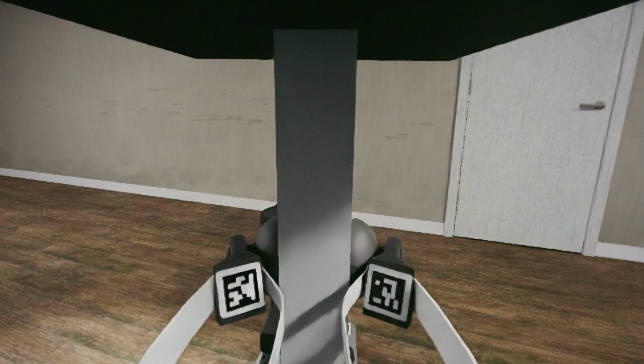

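Scene clock: 138.07 s.
r1.base_odometry: x=-1.726 y=-1.965 heading=+1.039 (m, m, rad; r1's odometry frame)
r1.turned_by_wheels: +0.000 (rad since the last result)
r1.turned_by_imu: +0.000 (rad since the last result)
r1.base_tilt: forward=+0.4 right=-0.7 (deg)
r1.lidar_m: 3.11 1.78 1.57 1.57 1.84 3.25 1.90 3.71 3.21 0.72 3.76 3.69
r1.head_depth_mm: 2789 2775 2177 1783 1511 1321 1165 / 2868 2681 2186 1791 1519 1315 1164 / 634 688 2064 1731 1541 1267 1160 / 895 747 1790 1662 1506 1316 1161 / 3107 2799 2191 1713 1507 1316 1157 / 3200 2794 2198 1798 1514 1310 1164 / 3302 2821 2185 1774 1512 1317 1165
r1.base_status: not commanded
r1.joint_positions: lift_m=+0.388 arm_m=+0.300 wrist_yaw_rad=+0.000 wrist_pitch_rad=-0.048 wrist_roll_rad=+0.015 gripper_m=+0.080 head_pan_rad=-1.577 head_tilt_rad=-0.790
r1.joint_status: all done
r1.motor_effort: left_wheel=-1(1) right_wheel=+1(1) lift_m=+28(29) arm_m=-6(20) wrist_yaw_rad=+1(0) wrist_pitch_rad=+8(8) wrist_roll_rad=+0(0) gripper_m=+0(78) head_pan_rad=+3(3) head_tilt_rad=-5(5) (%)
r1.hand_pose: x=-0.0215 y=-0.7002 z=+0.4906 quat_wxyz=(+0.702, +0.017, -0.712, -0.017) (m; r1's base frame)
r1.wrist_depth_mm: - - - 175 - - - / - - - 182 - - - / - - - 184 - - - / - - - 182 - - - / - - - 186 - - - / - - 804 194 - - - / 885 856 791 201 912 952 967
r2.base_odometry: x=-0.327 y=+0.557 heading=+2.880 (m, m, rad; r2's odometry frame)
r2.turned_by_wheels: +0.000 (rad since the last result)
r2.turned_by_imu: +0.000 (rad since the last result)
r2.base_tilt: forward=-0.5 right=-0.7 (deg)
r2.lidar_m: 3.19 2.03 1.84 1.85 2.26 3.26 3.27 3.19 2.87 0.64 3.54 2.21
r2.head_depth_mm: 2422 2659 2865 2123 1739 - - / 2519 2801 2852 2202 - 1359 1169 / 2579 2884 2450 2282 1580 1389 1185 / 2671 2923 655 1203 1584 1344 1188 / 2796 3115 2572 2017 1663 1381 1185 / 2877 3271 2775 2062 1650 1373 1176 / 3040 3443 2787 2084 1658 1377 1173
r2.base_status: not commanded
r2.joint_positions: lift_m=+0.773 arm_m=+0.279 wrist_yaw_rad=+0.001 wrist_pitch_rad=-0.089 wrist_roll_rad=-0.005 gripper_m=-0.020 head_pan_rad=-1.563 head_tilt_rad=-0.691
r2.joint_status: not commanded
r2.on_its_own: wrist_pitch_rad is at rest, and its effort (+35) is outside its rest range (-20 to +32)
r2.motor_effort: left_wheel=+0(0) right_wheel=-1(1) lift_m=+32(32) arm_m=-10(10) wrist_yaw_rad=-3(3) wrist_pitch_rad=+35(34) wrist_roll_rad=+0(0) gripper_m=-20(19) head_pan_rad=-3(3) head_tilt_rad=-4(3) (%)
r2.hand_pose: x=-0.0211 y=-0.6768 z=+0.8651 quat_wxyz=(+0.709, +0.032, -0.704, -0.031) (m; r2's base frame)
r2.wrist_depth_mm: - 115 114 112 111 109 - / - - - 122 - - - / - - - 127 - - - / - - - 132 - - - / - - - 137 - - - / - - - 143 - - - / - - - 149 - - -
pictures: r1_wrist_camera
Images, in order (width x height): r1_wrist_camera 644x364.

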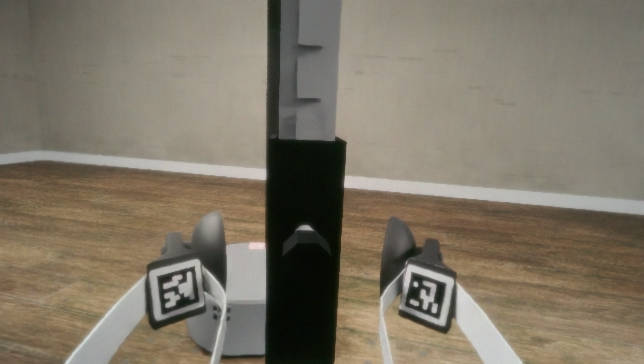

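Scene clock: 138.77 s.
r1.base_odometry: x=-1.726 y=-1.965 heading=+1.039 (m, m, rad; r1's odometry frame)
r1.turned_by_wheels: +0.000 (rad since the last result)
r1.turned_by_imu: +0.000 (rad since the last result)
r1.base_tilt: forward=+0.4 right=-0.5 (deg)
r1.lidar_m: 3.11 1.79 1.57 1.57 1.83 3.27 1.90 3.70 3.22 0.72 3.77 3.69
r1.head_depth_mm: 2762 2731 2162 1758 1496 1313 1164 / 2860 2664 2180 1798 1509 1316 1162 / 634 680 2062 1738 1540 1268 1156 / 893 738 1792 1663 1516 1309 1161 / 3089 2767 2164 1692 1504 1315 1169 / 3258 2776 2173 1794 1513 1315 1161 / 3248 2758 2177 1789 1516 1306 1171
r1.base_status: not commanded
r1.joint_positions: lift_m=+0.388 arm_m=+0.300 wrist_yaw_rad=+0.000 wrist_pitch_rad=-0.048 wrist_roll_rad=+0.015 gripper_m=+0.080 head_pan_rad=-1.577 head_tilt_rad=-0.790
r1.joint_status: not commanded
r1.motor_effort: left_wheel=-1(1) right_wheel=+1(1) lift_m=+28(28) arm_m=-8(7) wrist_yaw_rad=+0(0) wrist_pitch_rad=+8(8) wrist_roll_rad=+0(0) gripper_m=-1(0) head_pan_rad=+3(3) head_tilt_rad=-5(4) (%)
r1.hand_pose: x=-0.0215 y=-0.7002 z=+0.4906 quat_wxyz=(+0.702, +0.017, -0.712, -0.017) (m; r1's base frame)
r1.wrist_depth_mm: - - - 175 - - - / - - - 181 - - - / - - - 184 - - - / - - - 182 - - - / - - - 187 - - - / - - 755 195 - - - / 879 841 787 202 909 918 947
r2.base_odometry: x=-0.327 y=+0.557 heading=+2.880 (m, m, rad; r2's odometry frame)
r2.turned_by_wheels: +0.000 (rad since the last result)
r2.turned_by_imu: +0.001 (rad since the last result)
r2.base_tilt: forward=-0.6 right=-0.7 (deg)
r2.lidar_m: 3.17 2.03 1.84 1.85 2.26 3.26 3.28 3.22 2.87 0.64 3.54 2.21
r2.head_depth_mm: 2438 2692 2868 2122 1737 - - / 2514 2789 2870 2270 - 1362 1172 / 2606 2851 2488 - 1581 1383 1186 / 2664 2885 654 1206 1576 1343 1185 / 2806 3140 2560 2021 1667 1381 1184 / 2908 3295 2796 2072 1650 1379 1176 / 3029 3421 2760 2072 1656 1385 1181
r2.base_status: not commanded
r2.joint_positions: lift_m=+0.781 arm_m=+0.279 wrist_yaw_rad=+0.001 wrist_pitch_rad=-0.106 wrist_roll_rad=-0.005 gripper_m=-0.020 head_pan_rad=-1.563 head_tilt_rad=-0.691
r2.joint_status: all done
r2.on_its_own: wrist_pitch_rad is at rest, and its effort (+41) is outside its rest range (-20 to +32)
r2.motor_effort: left_wheel=+1(0) right_wheel=-2(1) lift_m=+33(32) arm_m=-10(10) wrist_yaw_rad=-2(2) wrist_pitch_rad=+41(43) wrist_roll_rad=+0(0) gripper_m=-20(20) head_pan_rad=-2(1) head_tilt_rad=-4(3) (%)
r2.hand_pose: x=-0.0211 y=-0.6760 z=+0.8689 quat_wxyz=(+0.708, +0.038, -0.704, -0.037) (m; r2's base frame)
r2.wrist_depth_mm: - 111 110 109 107 106 - / - - - 122 - - - / - - - 127 - - - / - - - 131 - - - / - - - 137 - - - / - - - 143 - - - / - - - 150 - - -
pictures: r1_wrist_camera
Images, in order (width x height): r1_wrist_camera 644x364.

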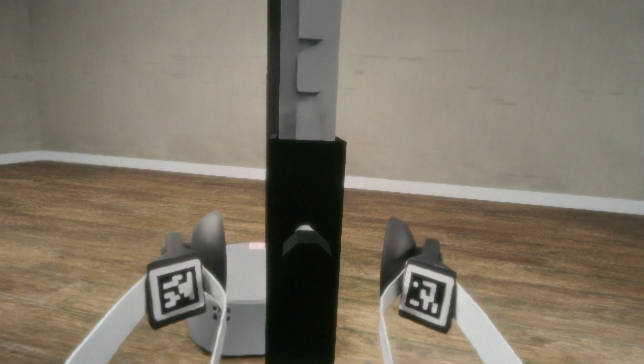

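Scene clock: 139.57 s.
r1.base_odometry: x=-1.726 y=-1.965 heading=+1.039 (m, m, rad; r1's odometry frame)
r1.turned_by_wheels: +0.000 (rad since the last result)
r1.turned_by_imu: +0.000 (rad since the last result)
r1.base_tilt: forward=+0.4 right=-0.6 (deg)
r1.lidar_m: 3.11 1.79 1.57 1.57 1.84 3.26 1.90 3.70 3.22 0.72 3.77 3.71
r1.head_depth_mm: 2804 2807 2167 1772 1518 1311 1160 / 2869 2678 2187 1797 1507 1311 1162 / 629 723 2050 1736 1543 1265 1162 / 890 760 1770 1653 1514 1309 1158 / 3103 2767 2170 1697 1515 1307 1160 / 3208 2777 2184 1781 1521 1314 1171 / 3315 2800 2187 1803 1529 1320 1159
r1.base_status: not commanded
r1.joint_positions: lift_m=+0.388 arm_m=+0.300 wrist_yaw_rad=+0.000 wrist_pitch_rad=-0.048 wrist_roll_rad=+0.015 gripper_m=+0.080 head_pan_rad=-1.577 head_tilt_rad=-0.790
r1.joint_status: not commanded
r1.motor_effort: left_wheel=-1(1) right_wheel=+2(1) lift_m=+29(28) arm_m=-7(7) wrist_yaw_rad=+0(1) wrist_pitch_rad=+8(8) wrist_roll_rad=+0(0) gripper_m=-1(0) head_pan_rad=+3(3) head_tilt_rad=-5(5) (%)
r1.hand_pose: x=-0.0215 y=-0.7002 z=+0.4906 quat_wxyz=(+0.702, +0.017, -0.712, -0.017) (m; r1's base frame)
r1.wrist_depth_mm: - - - 177 - - - / - - - 180 - - - / - - - 184 - - - / - - - 183 - - - / - - - 186 - - - / - - 766 193 - - - / 858 855 793 201 905 970 937
r2.base_odometry: x=-0.327 y=+0.557 heading=+2.880 (m, m, rad; r2's odometry frame)
r2.turned_by_wheels: +0.000 (rad since the last result)
r2.turned_by_imu: +0.000 (rad since the last result)
r2.base_tilt: forward=-0.5 right=-0.7 (deg)
r2.lidar_m: 3.17 2.02 1.84 1.85 2.26 3.26 3.27 3.20 2.87 0.64 3.58 2.21
r2.head_depth_mm: 2422 2679 2850 2124 1729 - - / 2509 2772 2861 2276 - 1361 1168 / 2585 2885 714 - 1585 1387 1186 / 2632 2887 644 1240 1559 1343 1186 / 2790 3173 2527 2013 1669 1386 1185 / 2920 3285 2810 2079 1654 1378 1176 / 3010 3444 2780 2085 1648 1377 1179
r2.base_status: not commanded
r2.joint_positions: lift_m=+0.787 arm_m=+0.279 wrist_yaw_rad=+0.001 wrist_pitch_rad=-0.104 wrist_roll_rad=-0.005 gripper_m=-0.020 head_pan_rad=-1.563 head_tilt_rad=-0.691
r2.joint_status: all done
r2.on_its_own: wrist_pitch_rad is at rest, and its effort (+40) is outside its rest range (-20 to +32)
r2.motor_effort: left_wheel=+0(1) right_wheel=-1(1) lift_m=+33(35) arm_m=-9(10) wrist_yaw_rad=-2(3) wrist_pitch_rad=+40(42) wrist_roll_rad=+0(0) gripper_m=-20(20) head_pan_rad=-3(2) head_tilt_rad=-4(3) (%)
r2.hand_pose: x=-0.0211 y=-0.6761 z=+0.8753 quat_wxyz=(+0.708, +0.038, -0.704, -0.037) (m; r2's base frame)
r2.wrist_depth_mm: - 113 111 110 108 106 - / - - - 122 - - - / - - - 126 - - - / - - - 132 - - - / - - - 137 - - - / - - - 143 - - - / - - - 151 - - -
pictures: r1_wrist_camera
Images, in order (width x height): r1_wrist_camera 644x364.

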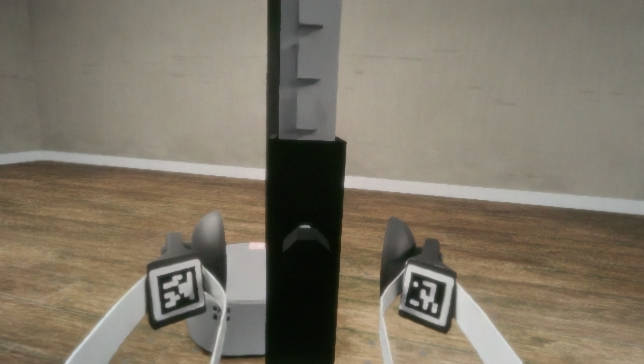

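Pin has dropped in. Unload and verify.

Call:
{"name": "execute_actions", "arguments": {"actions": [{"r2":{"joints":{"lift_m":0.776}},"r1":{"joints":{"arm_m":0.25}}}], "cameras": ["r1_wrist_camera"]}}

Call:
{"name": "execute_actions", "arguments": {"actions": [{"r2":{"joints":{"lift_m":0.765}},"r1":{"joints":{"arm_m":0.2}}}], "cameras": ["r1_wrist_camera"]}}

Scene clock: 143.77 s.
r1.base_odometry: x=-1.726 y=-1.965 heading=+1.039 (m, m, rad; r1's odometry frame)
r1.turned_by_wheels: +0.000 (rad since the last result)
r1.turned_by_imu: +0.001 (rad since the last result)
r1.base_tilt: forward=+0.5 right=-0.4 (deg)
r1.lidar_m: 3.09 1.79 1.57 1.57 1.84 3.26 1.91 3.69 3.23 0.72 3.75 3.70
r1.head_depth_mm: 2778 2744 2178 1768 1509 1315 1160 / 2800 2676 2151 1797 1512 1328 1180 / 636 672 2041 1752 1517 - 1161 / 894 726 1803 1653 1499 1314 1164 / 3138 2788 2183 1706 1508 1317 1161 / 3192 2781 2164 1776 1507 1315 1160 / 3303 2778 2163 1784 1500 1322 1161
r1.base_status: not commanded
r1.joint_positions: lift_m=+0.388 arm_m=+0.250 wrist_yaw_rad=+0.000 wrist_pitch_rad=-0.049 wrist_roll_rad=+0.015 gripper_m=+0.080 head_pan_rad=-1.577 head_tilt_rad=-0.790
r1.joint_status: all done
r1.motor_effort: left_wheel=-1(1) right_wheel=+1(1) lift_m=+28(28) arm_m=-7(6) wrist_yaw_rad=+1(1) wrist_pitch_rad=+8(8) wrist_roll_rad=+0(1) gripper_m=+0(0) head_pan_rad=+3(3) head_tilt_rad=-4(5) (%)
r1.hand_pose: x=-0.0215 y=-0.6502 z=+0.4905 quat_wxyz=(+0.702, +0.017, -0.712, -0.018) (m; r1's base frame)
r1.wrist_depth_mm: - - - 225 - - - / - - - - - - - / - - - 235 - - - / - - - 235 - - - / - - - 243 - - - / - - 838 251 - - - / 870 829 861 258 957 944 981
r2.base_odometry: x=-0.327 y=+0.557 heading=+2.880 (m, m, rad; r2's odometry frame)
r2.turned_by_wheels: +0.000 (rad since the last result)
r2.turned_by_imu: +0.000 (rad since the last result)
r2.base_tilt: forward=-0.4 right=-0.8 (deg)
r2.lidar_m: 3.18 2.03 1.84 1.85 2.26 3.26 3.26 3.21 2.88 0.64 3.57 2.20
r2.head_depth_mm: 2422 2682 2844 2115 1742 - - / 2525 2799 2866 2267 - 1359 1178 / 2593 2893 723 2270 1587 1386 1189 / 2680 2879 650 1227 1576 1341 1188 / 2776 3129 2554 2018 1664 1377 1183 / 2861 3317 2768 2071 1647 1379 1179 / 3040 3462 2791 2083 1655 1375 1178
r2.base_status: not commanded
r2.joint_positions: lift_m=+0.776 arm_m=+0.279 wrist_yaw_rad=+0.001 wrist_pitch_rad=-0.073 wrist_roll_rad=-0.005 gripper_m=-0.020 head_pan_rad=-1.563 head_tilt_rad=-0.691
r2.joint_status: all done
r2.motor_effort: left_wheel=+0(1) right_wheel=+0(1) lift_m=+21(31) arm_m=-10(9) wrist_yaw_rad=-2(2) wrist_pitch_rad=+28(40) wrist_roll_rad=+0(0) gripper_m=-19(19) head_pan_rad=-4(3) head_tilt_rad=-5(4) (%)
r2.hand_pose: x=-0.0211 y=-0.6775 z=+0.8720 quat_wxyz=(+0.709, +0.027, -0.704, -0.026) (m; r2's base frame)
r2.wrist_depth_mm: - 118 117 116 114 113 - / - - - 123 - - - / - - - 127 - - - / - - - 131 - - - / - - - 136 - - - / - - - 142 - - - / - - - 147 - - -
pictures: r1_wrist_camera
Images, in order (width x height): r1_wrist_camera 644x364.

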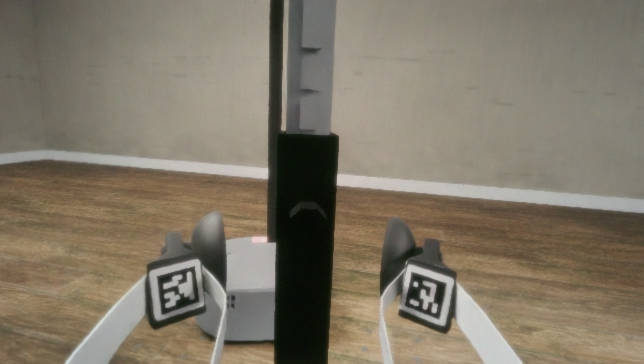

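Scene clock: 145.23 s.
r1.base_odometry: x=-1.726 y=-1.965 heading=+1.039 (m, m, rad; r1's odometry frame)
r1.turned_by_wheels: +0.000 (rad since the last result)
r1.turned_by_imu: +0.000 (rad since the last result)
r1.base_tilt: forward=+0.5 right=-0.7 (deg)
r1.lidar_m: 3.10 1.79 1.57 1.58 1.83 3.25 1.90 3.71 3.20 0.72 3.76 3.72
r1.head_depth_mm: 2760 2761 2166 1779 1520 1305 1162 / 2865 2699 2161 1777 1503 1348 1166 / 634 671 2047 1727 1485 - 1147 / 920 729 1782 1663 1495 1310 1169 / 3147 2791 2187 1701 1522 1304 1164 / 3257 2810 2165 1795 1523 1318 1164 / 3306 2750 2193 1778 1519 1314 1169
r1.base_status: not commanded
r1.joint_positions: lift_m=+0.388 arm_m=+0.200 wrist_yaw_rad=+0.000 wrist_pitch_rad=-0.049 wrist_roll_rad=+0.015 gripper_m=+0.080 head_pan_rad=-1.577 head_tilt_rad=-0.790
r1.joint_status: all done
r1.motor_effort: left_wheel=-1(1) right_wheel=+1(1) lift_m=+28(28) arm_m=-7(9) wrist_yaw_rad=+1(1) wrist_pitch_rad=+8(8) wrist_roll_rad=+0(0) gripper_m=+0(1) head_pan_rad=+3(3) head_tilt_rad=-5(5) (%)
r1.hand_pose: x=-0.0215 y=-0.6002 z=+0.4904 quat_wxyz=(+0.702, +0.017, -0.712, -0.018) (m; r1's base frame)
r1.wrist_depth_mm: - - - - - - - / - - - - - - - / - - - - - - - / - - - - - - - / - - - 299 - - - / - - 890 307 - - - / 900 825 896 316 956 925 940
r2.base_odometry: x=-0.327 y=+0.557 heading=+2.880 (m, m, rad; r2's odometry frame)
r2.turned_by_wheels: +0.000 (rad since the last result)
r2.turned_by_imu: +0.000 (rad since the last result)
r2.base_tilt: forward=-0.5 right=-0.8 (deg)
r2.lidar_m: 3.16 2.03 1.83 1.85 2.26 3.26 3.28 3.20 2.88 0.64 3.56 2.20
r2.head_depth_mm: 2428 2685 2826 2136 1728 1435 - / 2509 2766 2846 2195 - 1359 1170 / 2584 2876 722 2277 1593 1395 1190 / 2652 2895 650 1676 1573 1346 1180 / 2772 3175 2535 2014 1667 1387 1192 / 2921 3311 2776 2070 1656 1381 1185 / 2999 3408 2763 2076 1660 1371 1177
r2.base_status: not commanded
r2.joint_positions: lift_m=+0.765 arm_m=+0.279 wrist_yaw_rad=+0.001 wrist_pitch_rad=-0.036 wrist_roll_rad=-0.005 gripper_m=-0.020 head_pan_rad=-1.563 head_tilt_rad=-0.691
r2.joint_status: all done
r2.motor_effort: left_wheel=+0(0) right_wheel=+1(0) lift_m=+18(19) arm_m=-10(10) wrist_yaw_rad=-3(2) wrist_pitch_rad=+14(28) wrist_roll_rad=+0(0) gripper_m=-19(19) head_pan_rad=-2(2) head_tilt_rad=-3(4) (%)
r2.hand_pose: x=-0.0211 y=-0.6789 z=+0.8706 quat_wxyz=(+0.709, +0.013, -0.705, -0.013) (m; r2's base frame)
r2.wrist_depth_mm: - 123 122 121 120 119 - / - - - 125 - - - / - - - 129 - - - / - - - 133 - - - / - - - 137 - - - / - - - 139 - - - / - - - 145 - - -
pictures: r1_wrist_camera
Images, in order (width x height): r1_wrist_camera 644x364.

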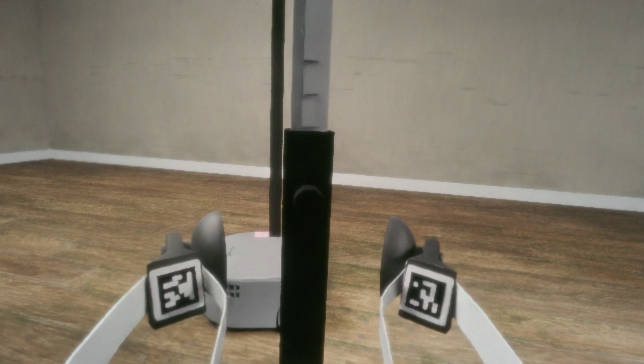

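Call:
{"name": "execute_actions", "arguments": {"actions": [{"r2":{"joints":{"gripper_m":0.1}},"r1":{"joints":{"arm_m":0.0}}}], "cameras": []}}

Call:
{"name": "execute_actions", "arguments": {"actions": [{"r2":{"joints":{"arm_m":0}}}], "cameras": ["r1_head_camera"]}}

Call:
{"name": "finished_scene", "arguments": {"scene": 1}}

Scene clock: 151.40 s.
r1.base_odometry: x=-1.726 y=-1.965 heading=+1.039 (m, m, rad; r1's odometry frame)
r1.turned_by_wheels: +0.000 (rad since the last result)
r1.turned_by_imu: +0.001 (rad since the last result)
r1.base_tilt: forward=+0.4 right=-0.6 (deg)
r1.lidar_m: 3.11 1.78 1.57 1.57 1.84 3.27 1.90 3.71 3.22 0.72 3.76 3.71
r1.head_depth_mm: 2744 2766 2179 1754 1520 1309 1155 / 2883 2696 2168 1767 1511 1315 1163 / 633 670 2034 1726 1491 1305 1185 / 883 729 1809 1655 1484 1337 1182 / 3104 2763 2167 1700 1507 1321 1167 / 3244 2806 2168 1788 1511 1320 1161 / 3351 2793 2181 1781 1518 1318 1170
r1.base_status: not commanded
r1.joint_positions: lift_m=+0.388 arm_m=+0.002 wrist_yaw_rad=+0.000 wrist_pitch_rad=-0.049 wrist_roll_rad=+0.015 gripper_m=+0.080 head_pan_rad=-1.577 head_tilt_rad=-0.790
r1.joint_status: all done
joint sent to its limit — the command would take r1.arm_m past its lower limit, so that joint was sent only as far as its limit.
r1.motor_effort: left_wheel=-1(1) right_wheel=+1(1) lift_m=+28(28) arm_m=-7(5) wrist_yaw_rad=+1(1) wrist_pitch_rad=+8(8) wrist_roll_rad=+0(0) gripper_m=+0(0) head_pan_rad=+3(3) head_tilt_rad=-4(4) (%)
r1.hand_pose: x=-0.0215 y=-0.4018 z=+0.4903 quat_wxyz=(+0.702, +0.018, -0.712, -0.018) (m; r1's base frame)
r1.wrist_depth_mm: - - - - - - - / - - - - - - - / - - - - - - - / - - - - - - - / - - - - - - - / - - - - - - - / 843 830 903 870 903 970 996
r2.base_odometry: x=-0.327 y=+0.557 heading=+2.880 (m, m, rad; r2's odometry frame)
r2.turned_by_wheels: +0.000 (rad since the last result)
r2.turned_by_imu: +0.001 (rad since the last result)
r2.base_tilt: forward=-0.5 right=-0.9 (deg)
r2.lidar_m: 3.18 2.03 1.84 1.85 2.26 3.25 3.29 3.19 2.88 0.64 3.54 2.20
r2.head_depth_mm: 2424 2664 2863 2119 1726 1430 - / 2499 2786 2869 2209 - 1364 1169 / 2602 2888 722 2278 1583 1393 1194 / 2675 2865 650 1750 1575 1348 1180 / 2773 3117 2559 2012 1667 1383 1183 / 2887 3309 2772 2081 1662 1386 1183 / 3006 3404 2792 2068 1661 1370 1182
r2.base_status: not commanded
r2.joint_positions: lift_m=+0.765 arm_m=+0.278 wrist_yaw_rad=+0.000 wrist_pitch_rad=-0.024 wrist_roll_rad=-0.005 gripper_m=+0.100 head_pan_rad=-1.563 head_tilt_rad=-0.691
r2.joint_status: all done
r2.motor_effort: left_wheel=+0(0) right_wheel=+0(0) lift_m=+18(18) arm_m=-2(9) wrist_yaw_rad=-2(2) wrist_pitch_rad=+9(14) wrist_roll_rad=+0(0) gripper_m=+0(83) head_pan_rad=-2(2) head_tilt_rad=-4(4) (%)
r2.hand_pose: x=-0.0214 y=-0.6787 z=+0.8737 quat_wxyz=(+0.709, +0.009, -0.705, -0.009) (m; r2's base frame)
r2.wrist_depth_mm: - 111 111 110 109 107 - / - - - 128 - - - / - - - 131 - - - / - - - 135 - - - / - - - 139 - - - / - - - 142 - - - / - - - 147 - - -
pictures: none
No camera images: the call's "cameras" was empty. Leave "cameras" out to get every camera's image.

Scene clock: 154.67 s.
r1.base_odometry: x=-1.726 y=-1.965 heading=+1.039 (m, m, rad; r1's odometry frame)
r1.turned_by_wheels: +0.000 (rad since the last result)
r1.turned_by_imu: +0.000 (rad since the last result)
r1.base_tilt: forward=+0.5 right=-0.4 (deg)
r1.lidar_m: 3.09 1.78 1.57 1.57 1.84 3.27 1.90 3.71 3.24 0.72 3.77 3.71
r1.head_depth_mm: 2805 2779 2154 1789 1513 1315 1162 / 2808 2664 2163 1780 1507 1311 1164 / 635 670 2111 1731 1485 1309 1185 / 1073 732 1829 1676 1486 1314 1183 / 3130 2809 2192 1711 1517 1311 1160 / 3252 2786 2164 1773 1504 1320 1167 / 3258 2814 2185 1799 1514 1314 1161
r1.base_status: not commanded
r1.joint_positions: lift_m=+0.388 arm_m=+0.002 wrist_yaw_rad=+0.000 wrist_pitch_rad=-0.049 wrist_roll_rad=+0.015 gripper_m=+0.080 head_pan_rad=-1.577 head_tilt_rad=-0.790
r1.joint_status: not commanded
r1.motor_effort: left_wheel=-1(1) right_wheel=+1(1) lift_m=+28(28) arm_m=-7(7) wrist_yaw_rad=+1(0) wrist_pitch_rad=+8(8) wrist_roll_rad=+0(0) gripper_m=+0(0) head_pan_rad=+3(3) head_tilt_rad=-4(5) (%)
r1.hand_pose: x=-0.0215 y=-0.4018 z=+0.4903 quat_wxyz=(+0.702, +0.018, -0.712, -0.018) (m; r1's base frame)
r1.wrist_depth_mm: - - - - - - - / - - - - - - - / - - - - - - - / - - - - - - - / - - - - - - - / - - - - - - - / 882 848 891 870 935 948 979
r2.base_odometry: x=-0.327 y=+0.557 heading=+2.880 (m, m, rad; r2's odometry frame)
r2.turned_by_wheels: +0.000 (rad since the last result)
r2.turned_by_imu: +0.000 (rad since the last result)
r2.base_tilt: forward=-0.4 right=-0.9 (deg)
r2.lidar_m: 3.19 2.03 1.84 1.85 2.27 3.25 3.27 3.19 2.88 0.64 3.56 2.21
r2.head_depth_mm: 2429 2682 2866 2131 1683 1396 1265 / 2522 2795 2850 2109 1691 1396 - / 2587 2883 723 2122 1706 1435 - / 2672 2884 650 1670 1554 1423 1157 / 2780 3130 2549 2014 1686 1382 1185 / 2859 3307 2802 2086 1668 1384 1184 / 3041 3431 2776 2078 1657 1374 1177
r2.base_status: not commanded
r2.joint_positions: lift_m=+0.765 arm_m=+0.002 wrist_yaw_rad=+0.000 wrist_pitch_rad=-0.023 wrist_roll_rad=-0.005 gripper_m=+0.100 head_pan_rad=-1.563 head_tilt_rad=-0.691
r2.joint_status: all done
joint sent to its limit — the command would take r2.arm_m past its lower limit, so that joint was sent only as far as its limit.
r2.motor_effort: left_wheel=+1(1) right_wheel=+0(1) lift_m=+18(18) arm_m=-3(5) wrist_yaw_rad=-1(1) wrist_pitch_rad=+9(9) wrist_roll_rad=+0(0) gripper_m=+0(0) head_pan_rad=-3(2) head_tilt_rad=-4(3) (%)
r2.hand_pose: x=-0.0214 y=-0.4027 z=+0.8740 quat_wxyz=(+0.709, +0.009, -0.705, -0.008) (m; r2's base frame)
r2.wrist_depth_mm: - - - 363 - - - / - - - 368 - - - / - - - - - - - / - - - - - - - / - - - - - - - / - - - - - - - / - - - - - - -
pictures: r1_head_camera (sideways: a quarter turn clockwise sets it upright)
Images, in order (width x height): r1_head_camera 896x504.

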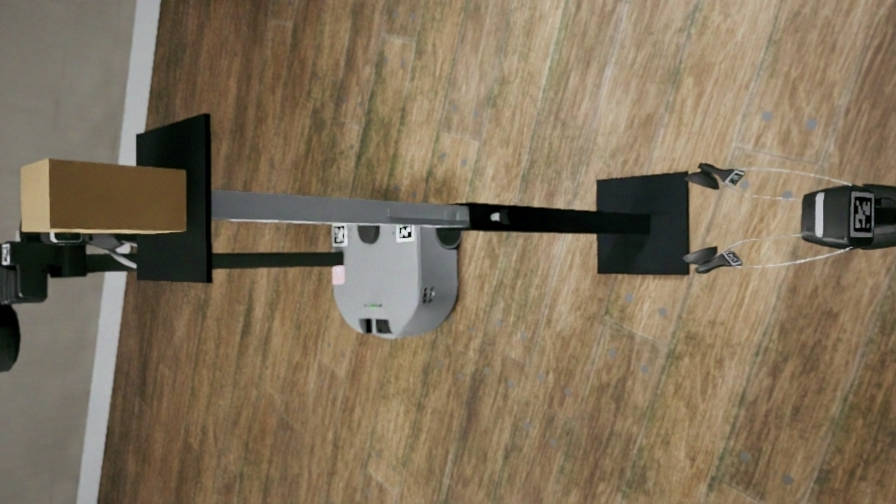

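The scene is finished: the task was done.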